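# Find blue foam block and place it in tote

## Task

Locate the blue foam block lying somewhere on the room's floor and set it inside the tote near the door so no part of it sticks out past the tote's rim. The robot must not topple or be left leaning, or the attempt fails. The block must stay in the tote on its own; it does not count if the robot is still holding it there at the end.

## Robot and tools

Robot: a Hello Robot Stretch 3 with one arm. It has a two-wheeled base (0.33 m long, 0.34 m wide), a mast carrying a lift, and a telescoping arm that reaches out to the robot's RIGHT side, ending in a wrist (yaw, pitch, roll) and a gripper. The arm cannot reach forward, so to move the gripper forward or back you drive the base. The base spins in place about the point midway between its drive wheels, 0.05 m behind its front edge, and it cannot slide sideways. With the arm pulled in and the wrist folded, a spin sweeps a 0.28 m radius; an unfolded, level wrist reaches past that.

Frames: the base frame has its origin on the floor between the drive wheels, x forward, y left, z up. The odometry frame is the base frame as it was when the scene began. hand_pose is expressed in the base frame, at the spot where the closed fingertips meet; with all wrist joints at zero its x axis points up, y back toward the mast, z toward the robot's rear. Fingertips are round pads 0.04 m wide.

execute_actions: argument actions is a list holding exactly one action (or none, which just reports state and images). An action may contain base, joints, or both, plus optional contact_limits; the parts start together and may finish at different times. base takes one command only: {"translate_m": d}, a relative drive of d metres from the base's current spot, forward positive, range -1 to 1; or {"rotate_rad": d}, a relative spin of d radians, left (counter-clockwise seen from above) positive, range -3.2 to 3.2. joints is a map of absolute targets by name: lift_m 0 to 1.1 (arm height on the mast); arm_m 0 to 0.52 (extension); wrist_yaw_rad -1.345 to 4.42 (0 along the arm, positive swings toward the front, 3.0 folds over the base); wrist_pitch_rad -1.57 to 0.451 (0 level, negative tips fingers down); wrist_roll_rad -2.911 to 2.911 (0 means fingers side by side, level); gripper_m -0.089 to 0.179 (larger is wider; the actual fingertip gap is 0.007 m less near closed, 0.025 m less wide open, and zero below 0.007); head_pan_rad -3.953 to 1.73 (0 forward, positive left, -1.57 faces along the arm); head_tilt_rad -1.53 to 0.419 (0 level, negative down). contact_limits accepts only arm_m: a motor_effort percentage (1 to 100) at which the arm motion halts with contact_stop; lower is softer but too low halts immediately; it also caps holding force until the next action. cameras picks which of head_camera, nav_camera, wrist_camera (or all) return images; omitted or null means all, [] means none. Unknown keys or out-of-range numbers reject the whole call with no motion. Joints or base omitted from an action may keep pushing toward earlier targets. No action runs more than 15 s. Example: {"base": {"translate_m": 0.3}, "joints": {"head_pan_rad": -0.8}}.

wait: seconds 0 to 10; commands nothing, then returns state and images. zoom_image: camera (head_camera, nav_camera or wrist_camera) and region [x0, y0, x1, y1] in pixels of that camera's latest full image, top-left origin, at most 504 by 504. finished_scene: scene is the number of the scene being ended; irreversible, and the result reports success and the next task. Replying with no tool call ends everything.

Result lines: base_status and joint_status tell how each motion of the last accepted action ended: done (for the base, wheels turned as asked even if slipping), off_target (resting off target, maybe still pushing), contact_stop, time_out, torque_fault. After the last three the target is dropped; arm or lift stopped by contact go slack until commanded again. on_its_own describes uncommanded parts; its "held at" value is a target, not a position. Joint tolerances for done: lift and arm ±0.004, wrist yaw and roll ±0.02, pitch ±0.05, gripper ±0.004, head ±0.02. motor_effort gives percent of max effort, positive toward higher joint values, with the peak in brackets; readings carry offsets and noise. Positive wheel effort pushes forward. lidar_m lists 12 distances (m) from the base origin, 30 degree sectors starting straight ahead and going counter-clockwise (4th left, 7th behind, 10th right), in a plane 0.17 m above the floor, range 0.15 to 12, "-" for nothing; it misses clear objects, low things and thin legs, and the robot hides parts of sectors 5, 6, 9, 10. wrist_depth_mm (45 to 1000) and head_depth_mm (280 to 4000, sideways image) are 7x7 grids of median depth from the top left. base_odometry is wheel-based; heading positive left, -3.142 to 3.142. turned_by_wheels and turned_by_imu give turn since the last result. base_tilt in degrees, forward and right positive, with a fixed bias up to about 4 degrees. A camera calibration (intrinsics K, distortion, base-to-camera transforms) is supplied; head and nav cameras move with head pan and tilt.

Speed: the base is fast (0.30 m/s, 1.9 rad/s) only when stowed: lift_m under 0.30, arm_m under 0.03, wrist_yaw_rad over 2.54; otherwise 0.10 m/s and 0.63 rad/s.

Gripping: command gripper_m below the block's width to grasp (lower squeezes more); to let go, open at least 0.02 above where the pads met the block. Readings do not confirm a hold, so check images. Overly hard squeezes get reduced by a stall guard.

Cautions: fold or unfold the wrist only with lift_m between 0.32 and 0.95, wrist_pitch_rad -0.4 and roll near 0; once folded, lift may go down to 0.25. With yaw below -0.4, keep pitch at -0.5 or lower. The base, wrist and head have no contact stop and will keep pushing. Wrist servos under prolonged strain shut off for 10 s. Arm pushes against fixed things with the gripper above about 0.45 m can tip the robot, more so on repeated pushes or raised limits; driving while the gripper is pressing or caught on something, or snagging furniture (especially reversing), can also tip it. If tilted, reverse the last move in small steps, free the gripper, and lower lift_m to about 0.2. Avoid drops, slams and hard shoves. The robot keeps its last command while you think, and base moves count from the last reported pose.

Each tool is called by a JSON object that holds its "api" and its "payload".

## Session

{"api": "execute_actions", "payload": {"actions": []}}

Scene clock: 0.00 s.
base_odometry: x=+0.000 y=+0.000 heading=+0.000 (m, m, rad; odometry frame)
turned_by_wheels: +0.000 (rad since the last result)
turned_by_imu: +0.000 (rad since the last result)
base_tilt: forward=-0.3 right=+0.1 (deg)
lidar_m: 0.97 1.27 1.71 1.77 0.83 0.78 0.79 1.03 1.75 1.46 1.01 0.95
head_depth_mm: 860 845 847 862 873 873 867 / 904 884 888 898 908 911 908 / 947 926 925 941 949 952 948 / 995 971 971 997 997 996 1002 / 1042 1046 1050 1042 1045 1051 1051 / 1100 1101 1099 1103 1100 1106 1106 / 1166 1167 1164 1166 1165 1167 1171
base_status: not commanded
joint_positions: lift_m=+0.402 arm_m=-0.001 wrist_yaw_rad=+2.858 wrist_pitch_rad=-0.590 wrist_roll_rad=+0.002 gripper_m=+0.037 head_pan_rad=-0.020 head_tilt_rad=+0.016
joint_status: not commanded
motor_effort: left_wheel=+0 right_wheel=-1 lift_m=+19 arm_m=+0 wrist_yaw_rad=+0 wrist_pitch_rad=+3 wrist_roll_rad=+0 gripper_m=+0 head_pan_rad=+0 head_tilt_rad=+2 (%)
hand_pose: x=+0.0345 y=+0.0481 z=+0.3784 quat_wxyz=(+0.299, +0.699, +0.108, +0.640) (m; base frame)
wrist_depth_mm: - - - - - - - / - - - - - - - / - 900 920 919 943 986 - / 746 758 763 785 783 796 801 / 639 - 671 664 678 676 696 / 561 550 - 573 590 595 592 / 502 509 - 508 500 519 527
pictures: head_camera (sideways: a quarter turn clockwise sets it upright), nav_camera (sideways: a quarter turn counterclockwise sets it upright), wrist_camera
Images, in order (width x height): head_camera 896x504, nav_camera 672x504, wrist_camera 644x364.

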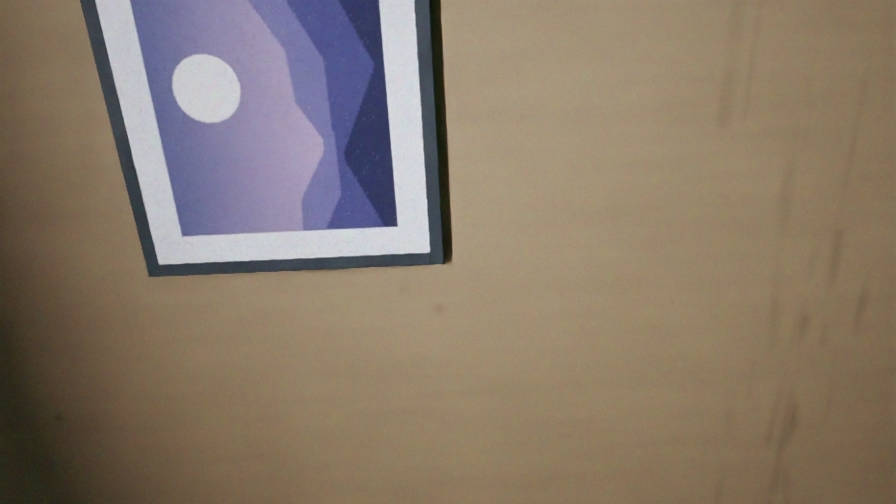

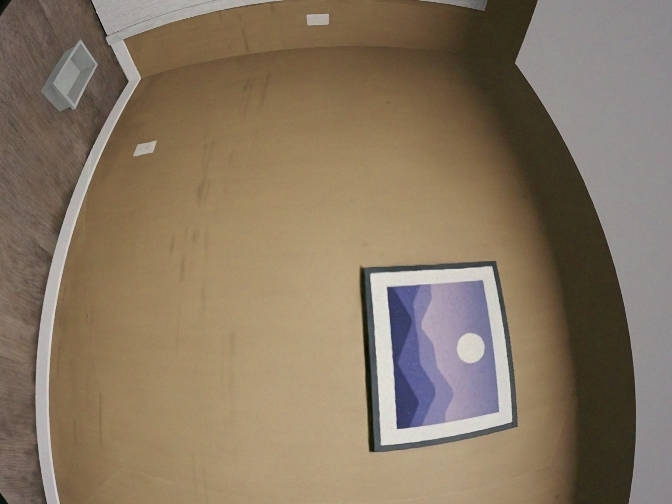

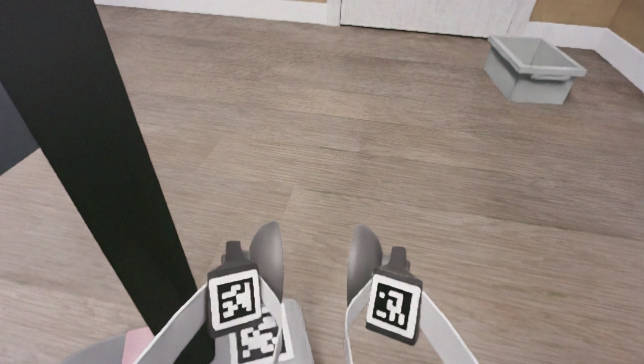

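{"api": "execute_actions", "payload": {"actions": [{"joints":{"head_pan_rad":-1.9,"head_tilt_rad":-0.75,"wrist_pitch_rad":-0.4,"wrist_yaw_rad":3.0}}], "cameras": ["head_camera","nav_camera"]}}

Scene clock: 4.43 s.
base_odometry: x=+0.000 y=+0.000 heading=+0.000 (m, m, rad; odometry frame)
turned_by_wheels: +0.000 (rad since the last result)
turned_by_imu: +0.000 (rad since the last result)
base_tilt: forward=-0.3 right=+0.2 (deg)
lidar_m: 0.97 1.27 1.72 1.77 0.82 0.78 0.79 1.03 1.75 1.47 1.01 0.95
head_depth_mm: 1625 1894 2195 1910 1566 1331 1157 / 1688 1873 2094 1902 1568 1335 1155 / 1696 1883 2116 1912 1566 1333 1153 / 1715 1907 2160 1915 1578 1335 1160 / 1705 1880 2158 1911 1575 1335 1162 / 1759 2023 2277 1916 1583 1338 1156 / 1795 2062 2222 1917 1577 1341 1160
base_status: not commanded
joint_positions: lift_m=+0.402 arm_m=-0.001 wrist_yaw_rad=+2.998 wrist_pitch_rad=-0.422 wrist_roll_rad=+0.002 gripper_m=+0.037 head_pan_rad=-1.893 head_tilt_rad=-0.740
joint_status: all done
motor_effort: left_wheel=+0(0) right_wheel=-1(0) lift_m=+19(20) arm_m=+0(0) wrist_yaw_rad=+2(2) wrist_pitch_rad=+6(5) wrist_roll_rad=+0(0) gripper_m=+0(0) head_pan_rad=-2(34) head_tilt_rad=-4(29) (%)
hand_pose: x=+0.0109 y=+0.0781 z=+0.4140 quat_wxyz=(+0.198, +0.701, +0.098, +0.678) (m; base frame)
wrist_depth_mm: 701 - - - - - - / 722 - - - - - - / 764 - - - - - - / 784 879 - - - - - / 755 795 821 814 816 821 854 / 649 654 - 683 710 691 705 / 569 573 572 580 569 596 594
pictures: head_camera (sideways: a quarter turn clockwise sets it upright), nav_camera (sideways: a quarter turn counterclockwise sets it upright)
camera_calibration (this result's frames):
head_camera: T_world_to_cam=[[0.251347, 0.615465, -0.747012, 0.985067], [0.92987, -0.367757, 0.0098768, -0.0163188], [-0.26864, -0.697106, -0.664737, 0.823211], [0, 0, 0, 1]] pos_world=[-0.0112716, -0.0384105, 1.28324]
nav_camera: T_world_to_cam=[[-0.253199, -0.616558, 0.745484, -0.926087], [-0.930111, 0.367071, -0.0123171, 0.0730432], [-0.266052, -0.696502, -0.66641, 0.835473], [0, 0, 0, 1]] pos_world=[0.0557332, -0.01589, 1.24805]
Images, in order (width x height): head_camera 896x504, nav_camera 672x504.

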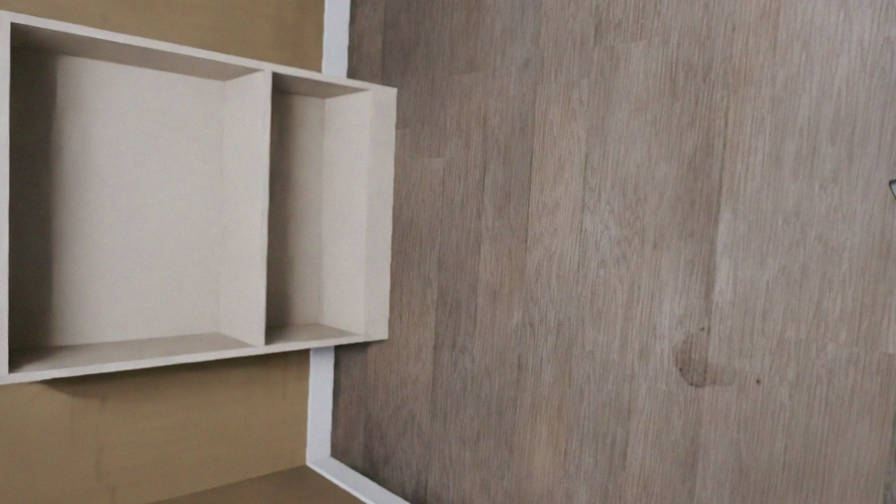

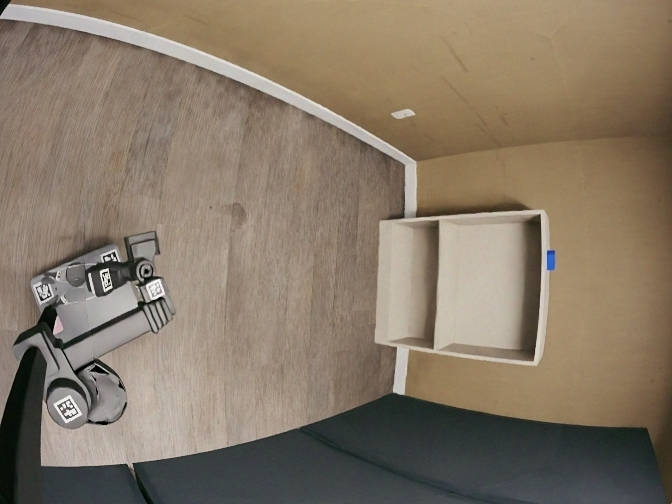

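{"api": "execute_actions", "payload": {"actions": [{"base":{"rotate_rad":1.5},"joints":{"head_pan_rad":0.2,"head_tilt_rad":-0.7,"lift_m":0.27}}], "cameras": ["head_camera","nav_camera"]}}

Scene clock: 10.37 s.
base_odometry: x=+0.000 y=+0.000 heading=+1.500 (m, m, rad; odometry frame)
turned_by_wheels: +1.500 (rad since the last result)
turned_by_imu: +1.498 (rad since the last result)
base_tilt: forward=-0.3 right=+0.1 (deg)
lidar_m: 1.72 0.85 0.77 0.78 0.97 1.75 1.61 1.04 0.95 0.96 1.19 1.71
head_depth_mm: 1478 1628 1811 1930 1616 1355 1170 / 1543 1719 1945 1992 1617 1360 1174 / 1635 1823 2075 1982 1621 1363 1177 / 1722 1954 2237 2001 1619 1360 1173 / 1832 2064 2341 2007 1623 1359 1177 / 1943 2220 2388 1329 1463 1366 1175 / 882 944 1025 1122 1236 1310 1175
base_status: done
joint_positions: lift_m=+0.270 arm_m=-0.001 wrist_yaw_rad=+2.998 wrist_pitch_rad=-0.421 wrist_roll_rad=+0.002 gripper_m=+0.037 head_pan_rad=+0.193 head_tilt_rad=-0.704
joint_status: all done
motor_effort: left_wheel=-2(8) right_wheel=+2(9) lift_m=+16(17) arm_m=+0(1) wrist_yaw_rad=+2(2) wrist_pitch_rad=+5(6) wrist_roll_rad=+0(0) gripper_m=+0(0) head_pan_rad=+3(32) head_tilt_rad=+0(6) (%)
hand_pose: x=+0.0107 y=+0.0782 z=+0.2823 quat_wxyz=(+0.197, +0.701, +0.098, +0.679) (m; base frame)
wrist_depth_mm: 938 - 815 767 714 684 641 / - - 850 823 766 729 674 / 956 - 943 883 831 775 721 / 731 735 756 753 782 794 772 / 587 587 630 619 625 627 640 / 494 501 - 528 532 529 528 / 449 - - - 432 449 454
pictures: head_camera (sideways: a quarter turn clockwise sets it upright), nav_camera (sideways: a quarter turn counterclockwise sets it upright)
camera_calibration (this result's frames):
head_camera: T_world_to_cam=[[-0.632352, -0.0791124, -0.770631, 1.02124], [-0.138344, 0.990313, 0.0118555, -0.0123793], [0.762228, 0.114109, -0.637171, 0.781066], [0, 0, 0, 1]] pos_world=[0.0487218, 0.00392549, 1.28482]
nav_camera: T_world_to_cam=[[0.634269, 0.0780493, 0.769163, -0.962363], [0.139146, -0.990169, -0.0142678, 0.069061], [0.760487, 0.116076, -0.638894, 0.793419], [0, 0, 0, 1]] pos_world=[-0.00259794, 0.051397, 1.24811]
Images, in order (width x height): head_camera 896x504, nav_camera 672x504.

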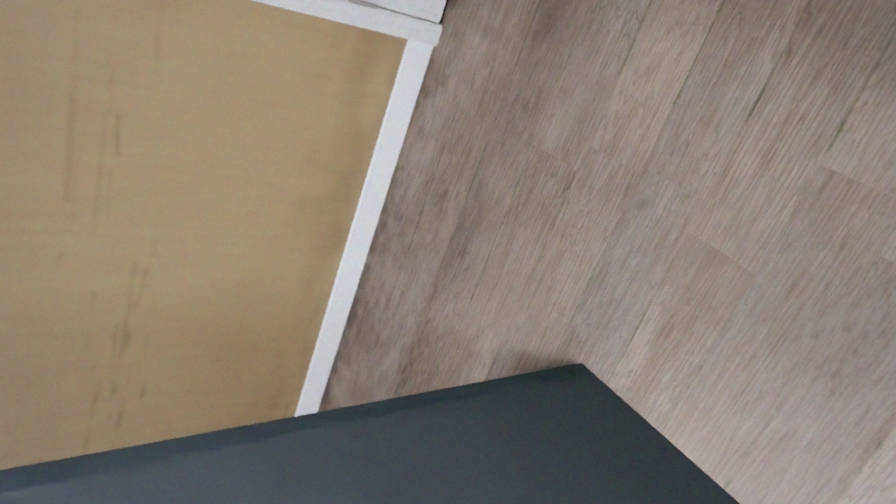

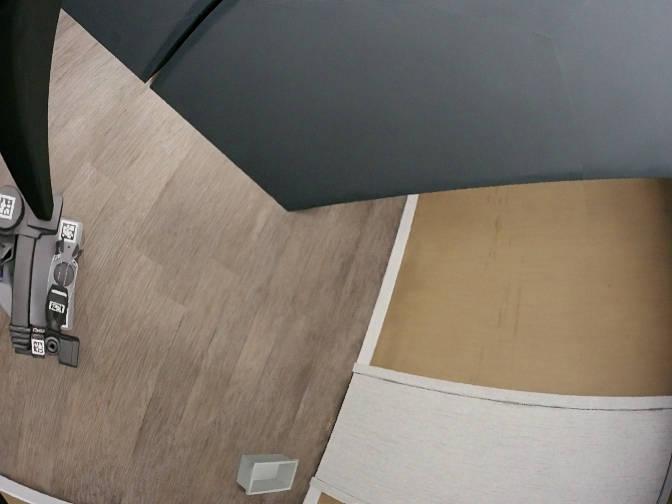

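{"api": "execute_actions", "payload": {"actions": [{"base":{"translate_m":1.0},"joints":{"head_pan_rad":1.0,"head_tilt_rad":-0.6}}], "cameras": ["head_camera","nav_camera"]}}

Scene clock: 27.03 s.
base_odometry: x=+0.071 y=+0.997 heading=+1.500 (m, m, rad; odometry frame)
turned_by_wheels: +0.000 (rad since the last result)
turned_by_imu: -0.001 (rad since the last result)
base_tilt: forward=-0.3 right=+0.1 (deg)
lidar_m: 0.81 1.00 2.03 0.44 0.51 1.03 2.24 1.45 1.32 1.33 0.86 0.78
head_depth_mm: 1323 1386 1471 1555 1604 1442 1217 / 1604 1725 1845 1963 1755 1445 1223 / 2056 2235 2460 2258 1752 1447 1225 / 2879 3207 3035 2257 1767 1460 1224 / 2948 3277 3139 2284 1782 1460 1231 / 2893 3194 3204 2299 1777 1457 1202 / 2789 2966 3039 2305 1638 915 787
base_status: done
joint_positions: lift_m=+0.270 arm_m=-0.001 wrist_yaw_rad=+2.999 wrist_pitch_rad=-0.421 wrist_roll_rad=+0.002 gripper_m=+0.037 head_pan_rad=+0.993 head_tilt_rad=-0.605
joint_status: all done
motor_effort: left_wheel=-2(6) right_wheel=+1(10) lift_m=+16(16) arm_m=+0(0) wrist_yaw_rad=+1(2) wrist_pitch_rad=+5(5) wrist_roll_rad=+0(0) gripper_m=+0(1) head_pan_rad=+3(35) head_tilt_rad=+2(9) (%)
hand_pose: x=+0.0106 y=+0.0783 z=+0.2823 quat_wxyz=(+0.197, +0.701, +0.098, +0.679) (m; base frame)
wrist_depth_mm: 524 - 454 614 - - - / 566 - 488 657 - - - / 630 - 524 733 - - - / 686 656 572 704 780 791 803 / 597 602 608 606 631 633 640 / 496 493 - 522 536 524 531 / 448 - - - 431 450 452
pictures: head_camera (sideways: a quarter turn clockwise sets it upright), nav_camera (sideways: a quarter turn counterclockwise sets it upright)
camera_calibration (this result's frames):
head_camera: T_world_to_cam=[[-0.340822, -0.442593, -0.829429, 1.09611], [-0.807454, 0.589682, 0.0171314, -0.0151681], [0.481517, 0.675564, -0.55835, 0.680238], [0, 0, 0, 1]] pos_world=[0.0337866, 0.0345324, 1.28922]
nav_camera: T_world_to_cam=[[0.342995, 0.443341, 0.828133, -1.03746], [0.808037, -0.588811, -0.0194518, 0.0717318], [0.478989, 0.675834, -0.560195, 0.692756], [0, 0, 0, 1]] pos_world=[-0.0339411, 0.0339976, 1.24863]
Images, in order (width x height): head_camera 896x504, nav_camera 672x504.

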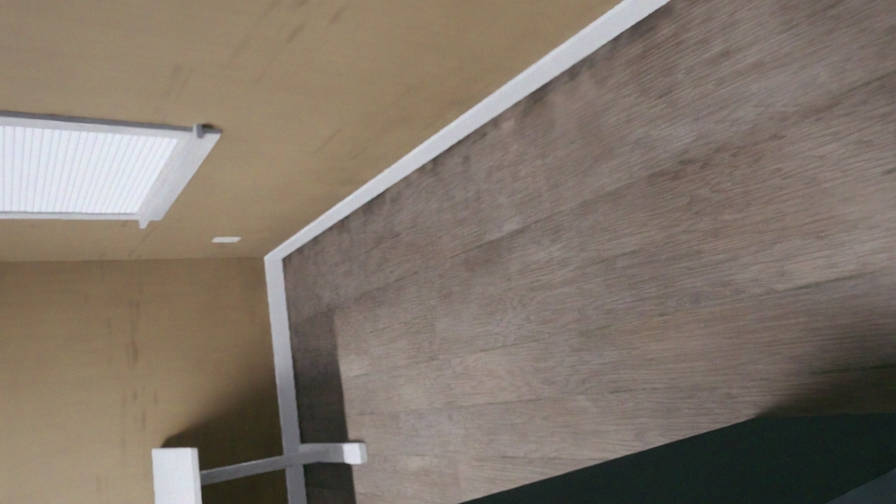

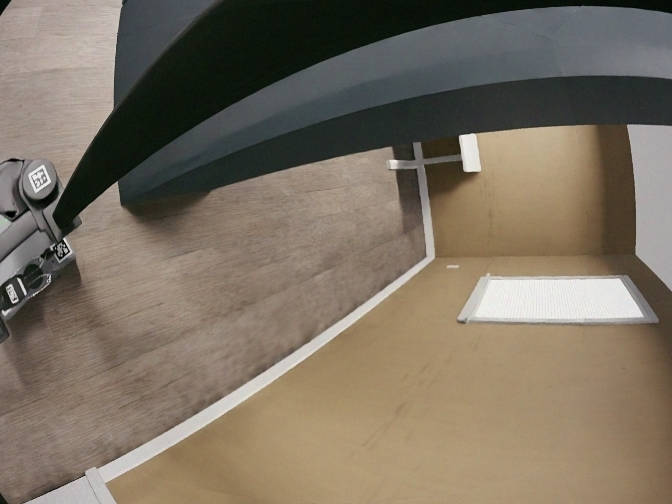

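{"api": "execute_actions", "payload": {"actions": [{"base":{"rotate_rad":0.8},"joints":{"head_pan_rad":1.2,"head_tilt_rad":-0.6}}], "cameras": []}}

{"api": "execute_actions", "payload": {"actions": [{"base":{"translate_m":1.0},"joints":{"head_pan_rad":1.2}}]}}

Scene clock: 33.47 s.
base_odometry: x=+0.071 y=+0.997 heading=+2.300 (m, m, rad; odometry frame)
turned_by_wheels: +0.800 (rad since the last result)
turned_by_imu: +0.798 (rad since the last result)
base_tilt: forward=-0.3 right=+0.2 (deg)
lidar_m: 1.31 0.44 0.44 0.67 2.75 1.67 1.33 1.32 1.00 0.78 0.78 0.87
head_depth_mm: 348 378 413 456 527 718 1145 / 375 410 451 502 563 644 780 / 406 447 497 557 636 740 889 / 442 491 551 629 731 873 1086 / 487 547 621 720 862 1062 1200 / 539 614 712 845 1039 1346 1226 / 607 703 833 1016 1314 1448 1228
base_status: done
joint_positions: lift_m=+0.270 arm_m=-0.001 wrist_yaw_rad=+2.999 wrist_pitch_rad=-0.421 wrist_roll_rad=+0.002 gripper_m=+0.037 head_pan_rad=+1.193 head_tilt_rad=-0.605
joint_status: all done
motor_effort: left_wheel=-2(7) right_wheel=+1(9) lift_m=+16(15) arm_m=+0(0) wrist_yaw_rad=+1(1) wrist_pitch_rad=+5(5) wrist_roll_rad=+0(0) gripper_m=-1(1) head_pan_rad=+3(18) head_tilt_rad=+2(3) (%)
hand_pose: x=+0.0106 y=+0.0783 z=+0.2823 quat_wxyz=(+0.197, +0.701, +0.098, +0.679) (m; base frame)
wrist_depth_mm: - - - 792 556 425 367 / - - - 841 584 440 399 / 944 - - 891 609 456 468 / 731 734 753 769 633 477 562 / 585 594 638 613 604 522 613 / 495 505 - 524 537 523 530 / 448 - - - 429 448 450
pictures: none
No camera images: the call's "cameras" was empty. Leave "cameras" out to get every camera's image.

Scene clock: 38.50 s.
base_odometry: x=-0.595 y=+1.743 heading=+2.300 (m, m, rad; odometry frame)
turned_by_wheels: +0.000 (rad since the last result)
turned_by_imu: -0.001 (rad since the last result)
base_tilt: forward=-0.3 right=+0.2 (deg)
lidar_m: 0.68 2.15 2.72 3.23 0.56 0.59 2.27 1.08 0.53 0.42 0.41 0.45
head_depth_mm: 2336 2308 2726 2259 1761 1438 1219 / 2511 2527 2902 2262 1774 1441 1223 / 2744 2800 3089 2266 1764 1443 1226 / 2959 3054 2926 2272 1774 1446 1231 / 3217 3689 3197 2292 1777 1462 1227 / 3462 3752 3182 2300 1781 1453 1224 / 3201 3459 3107 2304 1787 1452 1232
base_status: done
joint_positions: lift_m=+0.270 arm_m=-0.001 wrist_yaw_rad=+2.999 wrist_pitch_rad=-0.421 wrist_roll_rad=+0.002 gripper_m=+0.037 head_pan_rad=+1.193 head_tilt_rad=-0.605
joint_status: all done
motor_effort: left_wheel=-2(6) right_wheel=+2(9) lift_m=+16(16) arm_m=+0(0) wrist_yaw_rad=+1(1) wrist_pitch_rad=+5(5) wrist_roll_rad=+0(0) gripper_m=+0(0) head_pan_rad=+3(3) head_tilt_rad=+1(2) (%)
hand_pose: x=+0.0106 y=+0.0783 z=+0.2823 quat_wxyz=(+0.197, +0.701, +0.098, +0.679) (m; base frame)
wrist_depth_mm: 426 - - - - - - / 453 - - - - - - / 484 - - - - - - / 512 546 752 770 779 802 806 / 543 575 632 617 624 634 638 / 496 502 - 521 526 520 536 / 452 - - - 431 449 451
pictures: head_camera (sideways: a quarter turn clockwise sets it upright), nav_camera (sideways: a quarter turn counterclockwise sets it upright), wrist_camera
camera_calibration (this result's frames):
head_camera: T_world_to_cam=[[-0.24592, -0.501367, -0.829551, 1.09569], [-0.908605, 0.417304, 0.0171429, -0.0145662], [0.33758, 0.75795, -0.558168, 0.680879], [0, 0, 0, 1]] pos_world=[0.0263664, 0.0393517, 1.28923]
nav_camera: T_world_to_cam=[[0.2479, 0.502533, 0.828255, -1.03704], [0.909003, -0.416334, -0.0194631, 0.0711307], [0.33505, 0.757711, -0.560013, 0.693398], [0, 0, 0, 1]] pos_world=[-0.0398985, 0.0253656, 1.24863]
wrist_camera: T_world_to_cam=[[0.988823, -0.145529, 0.032403, -0.0154043], [-0.0490222, -0.522609, -0.851162, 0.320659], [0.140802, 0.84006, -0.523902, 0.242125], [0, 0, 0, 1]] pos_world=[-0.0031403, -0.0380626, 0.400281]
Images, in order (width x height): head_camera 896x504, nav_camera 672x504, wrist_camera 644x364.

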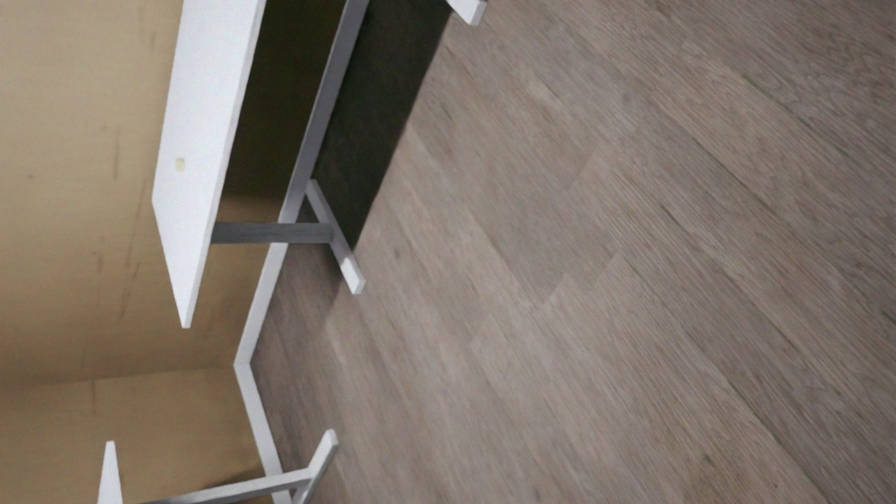

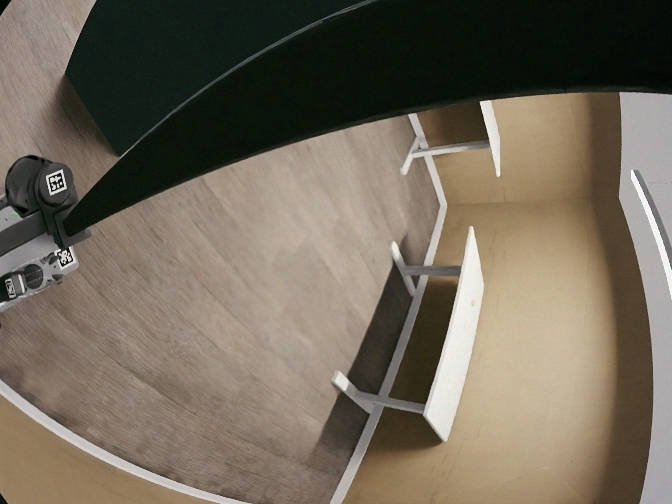

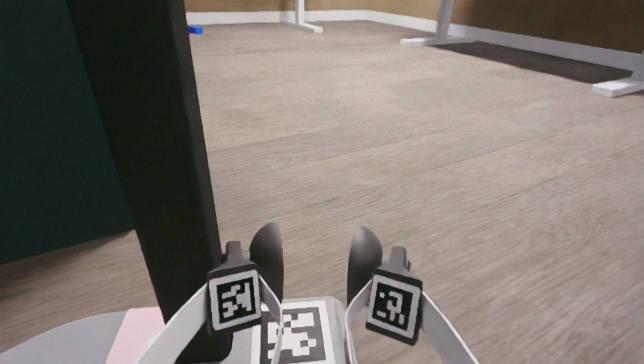

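{"api": "execute_actions", "payload": {"actions": [{"base":{"rotate_rad":1.3},"joints":{"head_pan_rad":0.45,"head_tilt_rad":-0.65}}], "cameras": ["head_camera","nav_camera"]}}

Scene clock: 44.27 s.
base_odometry: x=-0.595 y=+1.743 heading=-2.684 (m, m, rad; odometry frame)
turned_by_wheels: +1.300 (rad since the last result)
turned_by_imu: +1.296 (rad since the last result)
base_tilt: forward=-0.3 right=+0.1 (deg)
lidar_m: 2.76 0.55 0.55 0.68 2.24 0.71 0.45 0.42 0.42 0.52 1.04 2.15
head_depth_mm: 3190 3648 2887 2146 1681 1403 1195 / 3017 3478 2928 2154 1708 1410 1198 / 2957 3392 2896 2159 1710 1412 1201 / 2916 3280 2887 2154 1711 1415 1208 / 2792 3199 2926 2154 1709 1415 1213 / 2761 3125 2955 2093 1612 896 1038 / 2612 1308 1383 611 672 787 959
base_status: done
joint_positions: lift_m=+0.270 arm_m=-0.001 wrist_yaw_rad=+2.999 wrist_pitch_rad=-0.421 wrist_roll_rad=+0.002 gripper_m=+0.037 head_pan_rad=+0.457 head_tilt_rad=-0.642
joint_status: all done
motor_effort: left_wheel=-2(10) right_wheel=+2(11) lift_m=+16(16) arm_m=-1(0) wrist_yaw_rad=+1(1) wrist_pitch_rad=+5(5) wrist_roll_rad=+0(0) gripper_m=+0(1) head_pan_rad=-2(33) head_tilt_rad=-3(9) (%)
hand_pose: x=+0.0106 y=+0.0783 z=+0.2823 quat_wxyz=(+0.197, +0.701, +0.098, +0.679) (m; base frame)
wrist_depth_mm: - - - - 584 493 459 / - - - - 619 513 - / 959 - - 894 655 544 - / 735 734 753 767 698 582 807 / 595 598 632 621 630 601 639 / 501 499 - 522 526 519 526 / 449 - - - 434 451 454
pictures: head_camera (sideways: a quarter turn clockwise sets it upright), nav_camera (sideways: a quarter turn counterclockwise sets it upright)
camera_calibration (this result's frames):
head_camera: T_world_to_cam=[[-0.546118, -0.219934, -0.808322, 1.06985], [-0.392766, 0.919513, 0.0151723, -0.0151464], [0.739926, 0.325767, -0.588546, 0.717946], [0, 0, 0, 1]] pos_world=[0.0470885, 0.0153408, 1.28756]
nav_camera: T_world_to_cam=[[0.548324, 0.219447, 0.806959, -1.01111], [0.393634, -0.9191, -0.0175298, 0.0717566], [0.73783, 0.327259, -0.590347, 0.730404], [0, 0, 0, 1]] pos_world=[-0.0127435, 0.0488049, 1.24837]
Images, in order (width x height): head_camera 896x504, nav_camera 672x504.

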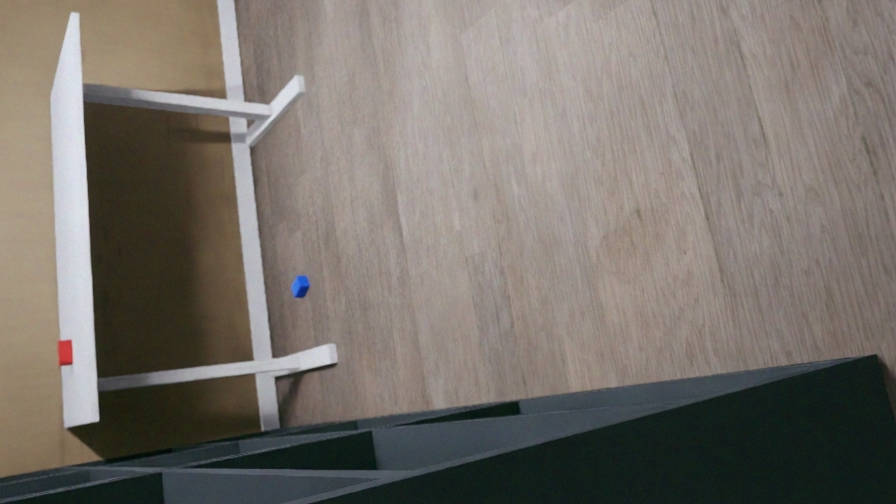

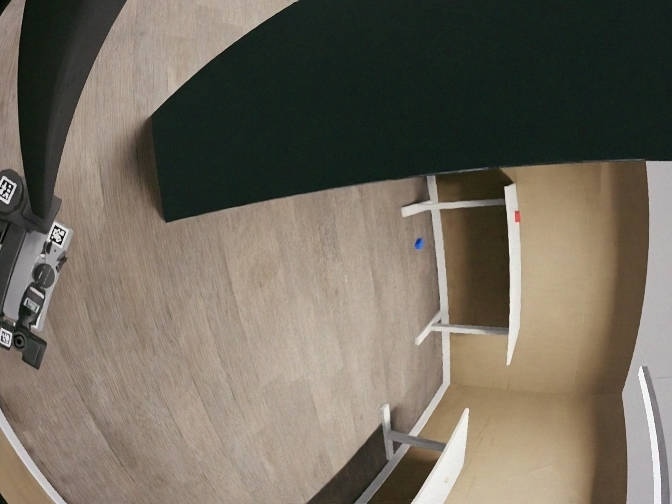

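{"api": "execute_actions", "payload": {"actions": [{"base":{"translate_m":0.8},"joints":{"head_pan_rad":0.0,"head_tilt_rad":-0.65}}], "cameras": []}}

{"api": "execute_actions", "payload": {"actions": [{"base":{"rotate_rad":0.64}}], "cameras": ["nav_camera"]}}

{"api": "execute_actions", "payload": {"actions": [{"base":{"translate_m":1.0},"joints":{"head_tilt_rad":-0.8}}], "cameras": ["head_camera","nav_camera"]}}

Scene clock: 66.07 s.
base_odometry: x=-1.313 y=+1.390 heading=-2.684 (m, m, rad; odometry frame)
turned_by_wheels: +0.000 (rad since the last result)
turned_by_imu: -0.001 (rad since the last result)
base_tilt: forward=-0.3 right=+0.1 (deg)
lidar_m: 1.98 2.30 0.97 0.99 0.56 0.56 1.14 1.04 1.05 1.29 1.56 2.03
head_depth_mm: 1978 1974 2350 2139 1702 1409 1201 / 2158 1970 2194 2157 1711 1415 1201 / 2380 2487 2754 2152 1717 1405 1202 / 2663 2960 2911 2163 1711 1411 1201 / 2831 3113 2896 2170 1717 1415 1201 / 2636 2872 2945 2174 1715 1423 1207 / 2394 2663 2721 2167 1728 1423 1210
base_status: done
joint_positions: lift_m=+0.270 arm_m=-0.001 wrist_yaw_rad=+2.999 wrist_pitch_rad=-0.421 wrist_roll_rad=+0.002 gripper_m=+0.037 head_pan_rad=+0.007 head_tilt_rad=-0.643
joint_status: all done
motor_effort: left_wheel=-2(5) right_wheel=+2(9) lift_m=+16(16) arm_m=+0(0) wrist_yaw_rad=+2(1) wrist_pitch_rad=+5(5) wrist_roll_rad=+0(0) gripper_m=+0(1) head_pan_rad=-3(24) head_tilt_rad=-3(2) (%)
hand_pose: x=+0.0106 y=+0.0783 z=+0.2823 quat_wxyz=(+0.197, +0.701, +0.098, +0.679) (m; base frame)
wrist_depth_mm: 779 - - - - - - / 811 - - - - - - / 772 - 808 903 - - - / 586 599 721 772 775 801 799 / 531 573 632 617 617 625 641 / 494 498 - 523 533 525 529 / 448 - - - 431 447 448
pictures: none
No camera images: the call's "cameras" was empty. Leave "cameras" out to get every camera's image.

Scene clock: 67.67 s.
base_odometry: x=-1.313 y=+1.390 heading=-2.044 (m, m, rad; odometry frame)
turned_by_wheels: +0.640 (rad since the last result)
turned_by_imu: +0.639 (rad since the last result)
base_tilt: forward=-0.3 right=+0.2 (deg)
lidar_m: 2.30 0.97 1.06 0.56 1.54 1.09 1.04 1.07 1.42 1.55 1.98 2.46
head_depth_mm: 2271 2600 2635 2138 1696 1413 1204 / 2261 2638 2838 2144 1697 1416 1199 / 2267 2606 2800 2149 1706 1415 1198 / 2258 2594 2798 2150 1712 1408 1209 / 2228 2596 2783 2149 1708 1423 1213 / 2227 2517 2753 2155 1734 1424 1210 / 2249 2437 2503 2028 1709 1421 1209
base_status: done
joint_positions: lift_m=+0.270 arm_m=-0.001 wrist_yaw_rad=+2.999 wrist_pitch_rad=-0.421 wrist_roll_rad=+0.002 gripper_m=+0.037 head_pan_rad=+0.007 head_tilt_rad=-0.643
joint_status: not commanded
motor_effort: left_wheel=-2(9) right_wheel=+2(9) lift_m=+16(16) arm_m=+0(0) wrist_yaw_rad=+1(1) wrist_pitch_rad=+5(5) wrist_roll_rad=+0(0) gripper_m=+0(0) head_pan_rad=-3(2) head_tilt_rad=-4(3) (%)
hand_pose: x=+0.0106 y=+0.0783 z=+0.2823 quat_wxyz=(+0.197, +0.701, +0.098, +0.679) (m; base frame)
wrist_depth_mm: - - 915 967 - - 823 / - - - - - - 826 / 956 - 787 837 835 863 810 / 732 732 690 696 726 766 789 / 590 595 636 613 629 628 636 / 496 502 - 523 532 523 531 / 450 - - - 432 447 456
pictures: nav_camera (sideways: a quarter turn counterclockwise sets it upright)
camera_calibration (this result's frames):
nav_camera: T_world_to_cam=[[0.589575, -0.0409929, 0.806673, -1.01099], [-0.045497, -0.998811, -0.0175043, 0.0744021], [0.806431, -0.0263812, -0.590739, 0.730495], [0, 0, 0, 1]] pos_world=[0.0103431, 0.0521417, 1.24837]
Images, in order (width x height): nav_camera 672x504.

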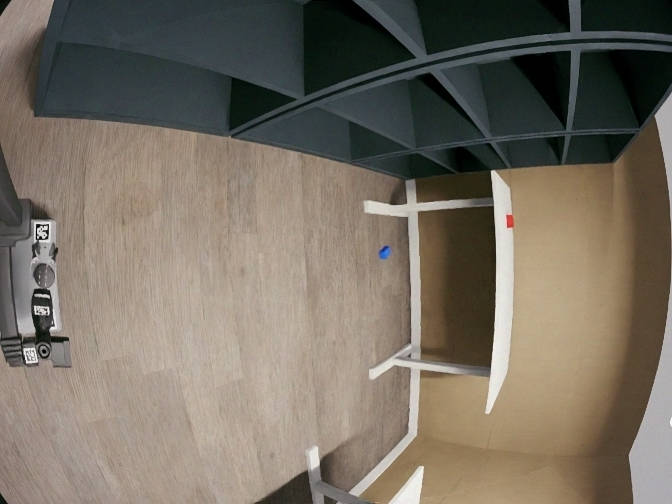

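Scene clock: 72.70 s.
base_odometry: x=-1.768 y=+0.500 heading=-2.044 (m, m, rad; odometry frame)
turned_by_wheels: +0.000 (rad since the last result)
turned_by_imu: -0.001 (rad since the last result)
base_tilt: forward=-0.3 right=+0.2 (deg)
lidar_m: 1.32 0.95 1.00 0.60 0.61 1.20 2.03 2.09 1.80 1.53 2.02 1.56
head_depth_mm: 1133 1754 2026 1801 1513 1302 1141 / 1128 1752 2029 1806 1510 1300 1137 / 1129 1743 2011 1815 1516 1305 1139 / 1132 1725 2007 1811 1509 1303 1140 / 1131 1712 1980 1816 1520 1306 1143 / 1092 1696 1914 1731 1515 1305 1141 / 1138 1286 1933 1811 1509 1302 1142
base_status: done
joint_positions: lift_m=+0.270 arm_m=-0.001 wrist_yaw_rad=+2.999 wrist_pitch_rad=-0.420 wrist_roll_rad=+0.002 gripper_m=+0.037 head_pan_rad=+0.007 head_tilt_rad=-0.791
joint_status: all done
motor_effort: left_wheel=-2(6) right_wheel=+2(8) lift_m=+16(16) arm_m=-1(0) wrist_yaw_rad=+2(1) wrist_pitch_rad=+5(5) wrist_roll_rad=+0(0) gripper_m=+0(0) head_pan_rad=-3(2) head_tilt_rad=-4(17) (%)
hand_pose: x=+0.0106 y=+0.0783 z=+0.2823 quat_wxyz=(+0.197, +0.701, +0.098, +0.679) (m; base frame)
wrist_depth_mm: 871 - 957 - - - 761 / 952 - - - - - 776 / 770 - 779 809 834 856 830 / 647 662 696 721 744 790 805 / 591 592 634 620 621 629 641 / 500 498 - 520 532 520 533 / 452 - - - 430 447 450
pictures: head_camera (sideways: a quarter turn clockwise sets it upright), nav_camera (sideways: a quarter turn counterclockwise sets it upright)
camera_calibration (this result's frames):
head_camera: T_world_to_cam=[[-0.700456, 0.0388454, -0.712638, 0.946073], [0.0481557, 0.998815, 0.00711217, -0.00734056], [0.712069, -0.0293358, -0.701496, 0.86504], [0, 0, 0, 1]] pos_world=[0.0470678, -0.0040421, 1.28108]
nav_camera: T_world_to_cam=[[0.702009, -0.0402459, 0.71103, -0.88701], [-0.0475529, -0.998823, -0.00958597, 0.0641033], [0.710578, -0.0270821, -0.703097, 0.877233], [0, 0, 0, 1]] pos_world=[0.00239479, 0.0520866, 1.24808]
Images, in order (width x height): head_camera 896x504, nav_camera 672x504.

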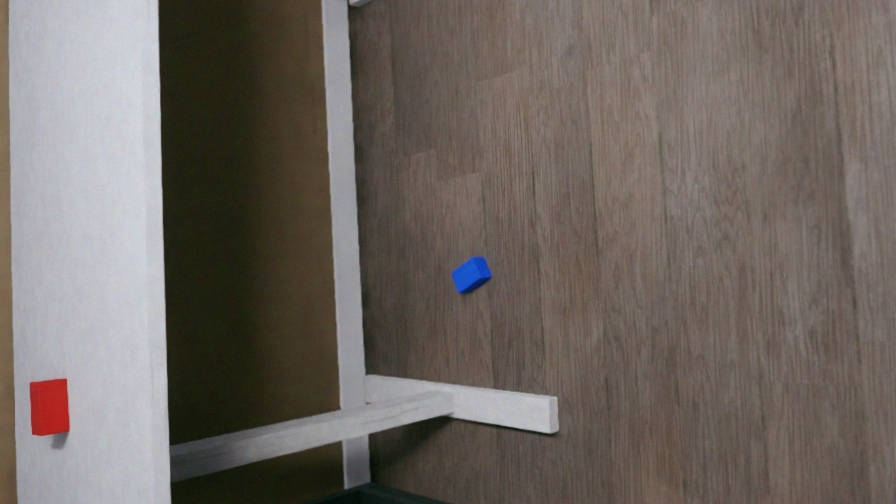

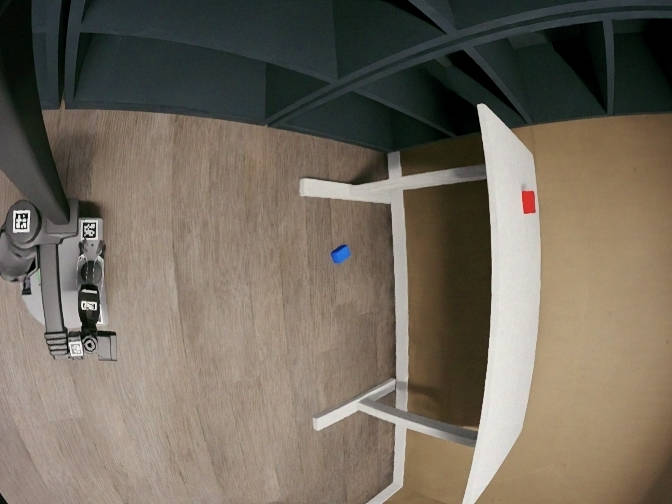

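{"api": "zoom_image", "payload": {"camera": "head_camera", "region": [430, 240, 510, 310]}}

Region (430, 240, 510, 310) of head_camera's 896x504 image, scaled by 6.300, with more detail than that image has; it fills the top 441 rows of this view, and the rest is white.

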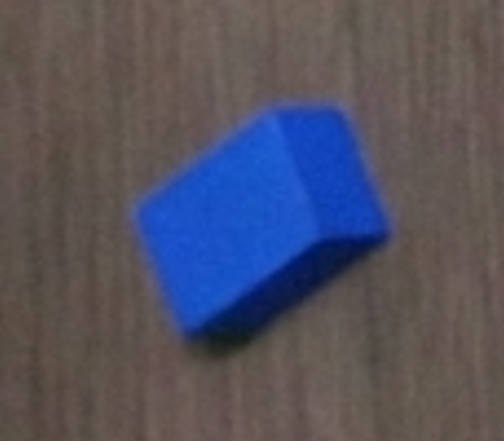

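{"api": "execute_actions", "payload": {"actions": [{"base":{"translate_m":0.64},"joints":{"lift_m":0.29,"head_tilt_rad":-1.1}}], "cameras": []}}

{"api": "execute_actions", "payload": {"actions": [{"base":{"rotate_rad":1.6},"joints":{"head_pan_rad":-1.57}}], "cameras": ["head_camera"]}}

{"api": "execute_actions", "payload": {"actions": [{"joints":{"lift_m":0.33,"arm_m":0.15}}], "cameras": []}}

Scene clock: 95.27 s.
base_odometry: x=-2.060 y=-0.070 heading=-2.044 (m, m, rad; odometry frame)
turned_by_wheels: +0.000 (rad since the last result)
turned_by_imu: +0.000 (rad since the last result)
base_tilt: forward=-0.3 right=+0.1 (deg)
lidar_m: 1.08 0.72 1.13 0.63 1.10 0.97 2.67 2.21 2.04 1.53 1.08 1.14
head_depth_mm: 530 460 428 1457 1311 1198 1103 / 528 458 426 1440 1308 1193 1103 / 528 457 426 1440 1310 1193 - / 526 456 425 1431 1305 1191 - / 525 456 422 1441 1304 1191 - / 523 455 418 1427 1296 1189 1109 / 522 454 415 1336 1280 1186 1092
base_status: done
joint_positions: lift_m=+0.290 arm_m=-0.001 wrist_yaw_rad=+2.999 wrist_pitch_rad=-0.420 wrist_roll_rad=+0.002 gripper_m=+0.037 head_pan_rad=+0.007 head_tilt_rad=-1.087
joint_status: all done
motor_effort: left_wheel=-2(5) right_wheel=+1(10) lift_m=+23(23) arm_m=+0(1) wrist_yaw_rad=+1(1) wrist_pitch_rad=+5(5) wrist_roll_rad=+0(0) gripper_m=-1(1) head_pan_rad=-2(2) head_tilt_rad=-5(21) (%)
hand_pose: x=+0.0106 y=+0.0783 z=+0.3019 quat_wxyz=(+0.197, +0.701, +0.098, +0.679) (m; base frame)
wrist_depth_mm: 904 - - 639 - - - / 954 - - 719 - - - / 820 - 869 781 901 941 944 / 688 708 734 748 773 818 858 / 624 623 666 640 643 630 609 / 518 521 - 534 554 542 556 / 461 - - - 450 474 472
pictures: none
No camera images: the call's "cameras" was empty. Leave "cameras" out to get every camera's image.

Scene clock: 97.70 s.
base_odometry: x=-2.060 y=-0.070 heading=-0.444 (m, m, rad; odometry frame)
turned_by_wheels: +1.600 (rad since the last result)
turned_by_imu: +1.593 (rad since the last result)
base_tilt: forward=-0.4 right=+0.1 (deg)
lidar_m: 0.63 1.08 0.97 2.67 2.19 2.02 1.53 1.08 1.13 1.08 0.72 0.65
head_depth_mm: 530 459 427 1448 1311 1195 1123 / 528 458 426 1445 1311 1207 - / 526 457 425 1439 1309 - - / 525 457 424 1433 1308 - - / 524 455 424 1435 1297 1188 1098 / 523 454 422 1424 1294 1187 1093 / 523 454 422 1372 1277 1190 1092
base_status: done
joint_positions: lift_m=+0.290 arm_m=-0.001 wrist_yaw_rad=+2.999 wrist_pitch_rad=-0.420 wrist_roll_rad=+0.002 gripper_m=+0.037 head_pan_rad=-1.563 head_tilt_rad=-1.087
joint_status: all done
motor_effort: left_wheel=-2(8) right_wheel=+2(11) lift_m=+23(23) arm_m=-1(0) wrist_yaw_rad=+1(1) wrist_pitch_rad=+5(5) wrist_roll_rad=+0(0) gripper_m=+0(1) head_pan_rad=-2(33) head_tilt_rad=-5(5) (%)
hand_pose: x=+0.0106 y=+0.0783 z=+0.3019 quat_wxyz=(+0.197, +0.701, +0.098, +0.679) (m; base frame)
wrist_depth_mm: - - - - - - 792 / - - - - - 892 872 / - - - - - 934 905 / 760 764 795 815 826 822 722 / 621 635 663 642 662 667 650 / 518 528 - 538 551 557 554 / 460 - - - 451 473 476
pictures: head_camera (sideways: a quarter turn clockwise sets it upright)
camera_calibration (this result's frames):
head_camera: T_world_to_cam=[[0.0367585, 0.878115, -0.477036, 0.634618], [0.998859, -0.0468528, -0.00927731, 0.008197], [-0.030497, -0.47615, -0.878835, 1.10014], [0, 0, 0, 1]] pos_world=[0.00203569, -0.033052, 1.26965]
Images, in order (width x height): head_camera 896x504.

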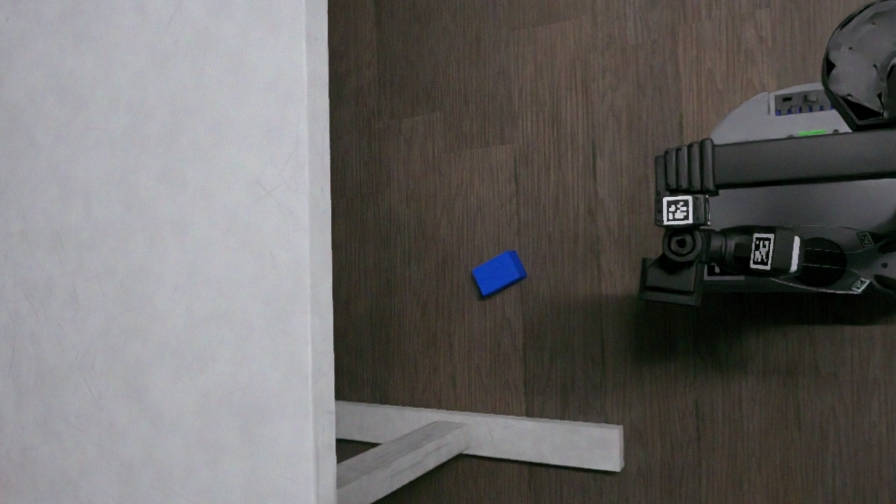

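Scene clock: 100.07 s.
base_odometry: x=-2.060 y=-0.070 heading=-0.444 (m, m, rad; odometry frame)
turned_by_wheels: +0.000 (rad since the last result)
turned_by_imu: +0.000 (rad since the last result)
base_tilt: forward=-0.3 right=+0.2 (deg)
lidar_m: 0.63 1.07 0.97 2.67 2.20 2.03 1.53 1.08 1.13 1.08 0.72 0.65
head_depth_mm: 529 459 427 1436 1310 1200 1128 / 528 457 425 1442 1304 1206 - / 526 457 425 1440 1309 - - / 525 455 424 1439 1287 1220 - / 524 455 423 1443 1302 1189 1095 / 523 454 423 1437 1298 1187 1094 / 521 453 422 1371 1281 1189 1092
base_status: not commanded
joint_positions: lift_m=+0.330 arm_m=+0.150 wrist_yaw_rad=+2.999 wrist_pitch_rad=-0.420 wrist_roll_rad=+0.002 gripper_m=+0.037 head_pan_rad=-1.563 head_tilt_rad=-1.087
joint_status: all done
motor_effort: left_wheel=-2(2) right_wheel=+2(2) lift_m=+23(24) arm_m=+2(2) wrist_yaw_rad=+1(1) wrist_pitch_rad=+5(5) wrist_roll_rad=+0(0) gripper_m=-1(0) head_pan_rad=-2(2) head_tilt_rad=-5(5) (%)
hand_pose: x=+0.0106 y=-0.0728 z=+0.3420 quat_wxyz=(+0.197, +0.701, +0.098, +0.679) (m; base frame)
wrist_depth_mm: - - - - - 949 957 / - - - - - - - / - - - - - - - / 838 855 885 867 885 885 778 / 675 690 737 733 716 732 674 / 579 - - - 605 607 600 / - - - - 495 517 518
pictures: none
No camera images: the call's "cameras" was empty. Leave "cameras" out to get every camera's image.

{"api": "execute_actions", "payload": {"actions": [{"joints":{"arm_m":0.33,"wrist_yaw_rad":0.42,"wrist_pitch_rad":-1.35,"gripper_m":0.15}}], "cameras": ["head_camera","wrist_camera"]}}

Scene clock: 106.53 s.
base_odometry: x=-2.060 y=-0.070 heading=-0.444 (m, m, rad; odometry frame)
turned_by_wheels: +0.000 (rad since the last result)
turned_by_imu: +0.000 (rad since the last result)
base_tilt: forward=-0.3 right=+0.2 (deg)
lidar_m: 0.63 1.08 0.97 2.67 2.19 2.03 1.53 1.08 1.13 1.08 0.72 0.65
head_depth_mm: 529 459 428 1446 1304 1201 1127 / 528 457 426 1439 1309 1209 - / 527 457 425 1444 1302 - - / 525 455 424 1419 1303 1220 - / 525 455 424 1440 1305 1191 1095 / 522 454 422 1428 1296 1187 1095 / 522 453 421 1372 1277 1184 1093
base_status: not commanded
joint_positions: lift_m=+0.330 arm_m=+0.330 wrist_yaw_rad=+0.422 wrist_pitch_rad=-1.347 wrist_roll_rad=+0.002 gripper_m=+0.150 head_pan_rad=-1.563 head_tilt_rad=-1.087
joint_status: all done
motor_effort: left_wheel=-2(3) right_wheel=+2(1) lift_m=+23(23) arm_m=+2(2) wrist_yaw_rad=-3(3) wrist_pitch_rad=-1(4) wrist_roll_rad=+0(0) gripper_m=+0(80) head_pan_rad=-2(2) head_tilt_rad=-5(5) (%)
hand_pose: x=-0.0079 y=-0.5053 z=+0.2133 quat_wxyz=(+0.632, +0.547, -0.448, -0.316) (m; base frame)
wrist_depth_mm: 356 386 393 395 392 395 395 / 351 385 386 387 390 387 390 / 374 379 379 382 381 384 386 / 371 372 375 332 374 376 376 / 363 368 370 369 371 372 371 / 359 362 361 363 362 - 368 / 356 357 354 357 361 362 363
pictures: head_camera (sideways: a quarter turn clockwise sets it upright), wrist_camera
camera_calibration (this result's frames):
head_camera: T_world_to_cam=[[0.0368226, 0.878112, -0.477036, 0.634617], [0.998855, -0.0469258, -0.00927731, 0.00819702], [-0.0305318, -0.476148, -0.878835, 1.10014], [0, 0, 0, 1]] pos_world=[0.00203328, -0.0330517, 1.26965]
wrist_camera: T_world_to_cam=[[-0.902168, -0.430799, 0.0224831, -0.236747], [-0.430941, 0.897646, -0.0923136, 0.508781], [0.0195868, -0.0929713, -0.995476, 0.326987], [0, 0, 0, 1]] pos_world=[-0.000735666, -0.528296, 0.377798]
Images, in order (width x height): head_camera 896x504, wrist_camera 644x364.

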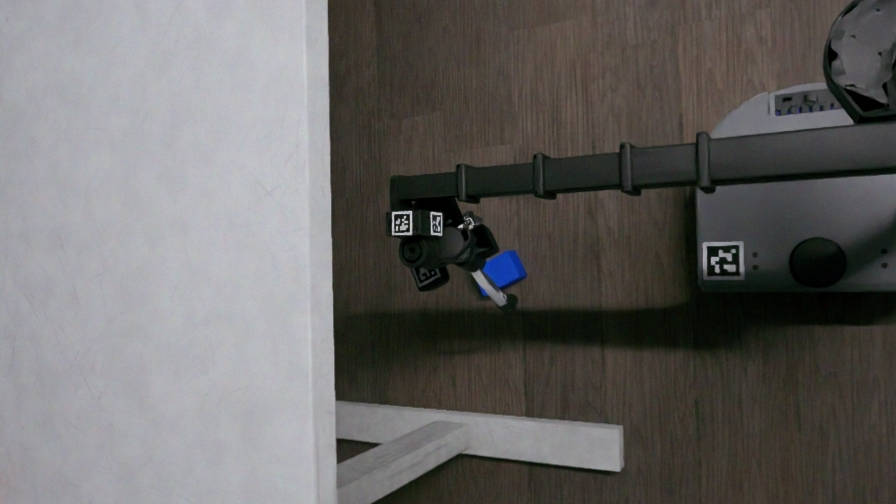

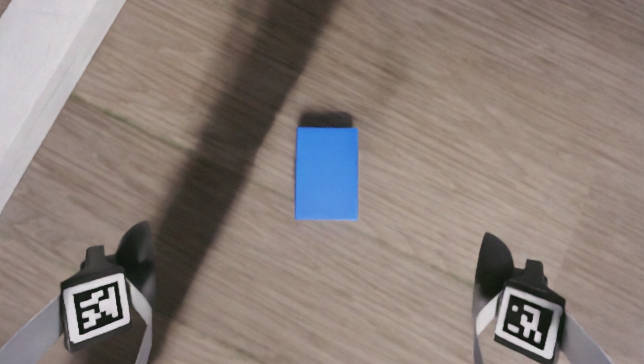

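{"api": "execute_actions", "payload": {"actions": [{"joints":{"arm_m":0.362,"wrist_pitch_rad":-1.2,"lift_m":0.175}}], "cameras": ["wrist_camera"]}}

Scene clock: 114.67 s.
base_odometry: x=-2.060 y=-0.070 heading=-0.444 (m, m, rad; odometry frame)
turned_by_wheels: +0.000 (rad since the last result)
turned_by_imu: +0.000 (rad since the last result)
base_tilt: forward=-0.3 right=+0.2 (deg)
lidar_m: 0.63 1.08 0.97 2.67 2.20 2.03 1.53 1.09 1.13 1.08 0.72 0.65
head_depth_mm: 530 459 427 1444 1316 1197 1112 / 527 457 426 1439 1302 1212 - / 527 457 425 1454 1308 - - / 525 455 424 1482 1304 1221 - / 525 455 423 1432 1297 1191 1095 / 522 454 423 1429 1295 1190 1095 / 522 454 422 1381 1278 1187 1094
base_status: not commanded
joint_positions: lift_m=+0.175 arm_m=+0.362 wrist_yaw_rad=+0.422 wrist_pitch_rad=-1.209 wrist_roll_rad=+0.002 gripper_m=+0.150 head_pan_rad=-1.563 head_tilt_rad=-1.087
joint_status: all done
motor_effort: left_wheel=-2(2) right_wheel=+2(2) lift_m=+15(20) arm_m=+2(3) wrist_yaw_rad=-2(2) wrist_pitch_rad=+2(3) wrist_roll_rad=+0(0) gripper_m=+0(0) head_pan_rad=-2(2) head_tilt_rad=-5(5) (%)
hand_pose: x=+0.0063 y=-0.5690 z=+0.0658 quat_wxyz=(+0.653, +0.514, -0.485, -0.272) (m; base frame)
wrist_depth_mm: 263 263 264 267 266 269 270 / 251 251 253 255 256 256 259 / 241 243 243 244 246 247 248 / 232 234 235 190 236 237 238 / 224 227 224 183 228 229 230 / 218 217 217 176 220 - 223 / - 210 210 172 213 212 216
pictures: wrist_camera
camera_calibration (this result's frames):
wrist_camera: T_world_to_cam=[[-0.903734, -0.427336, 0.025471, -0.246277], [-0.421442, 0.877665, -0.228234, 0.555995], [0.0751779, -0.216998, -0.973273, 0.101526], [0, 0, 0, 1]] pos_world=[0.00411827, -0.571189, 0.231983]
Images, in order (width x height): wrist_camera 644x364.

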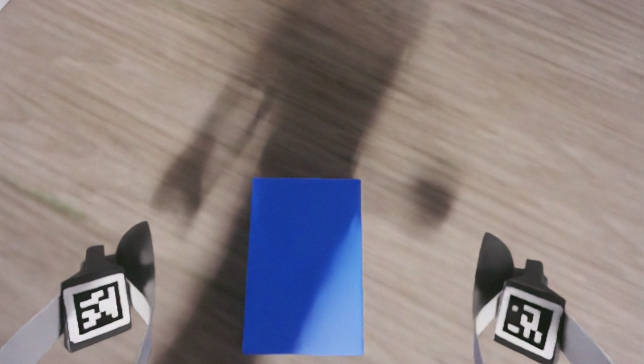

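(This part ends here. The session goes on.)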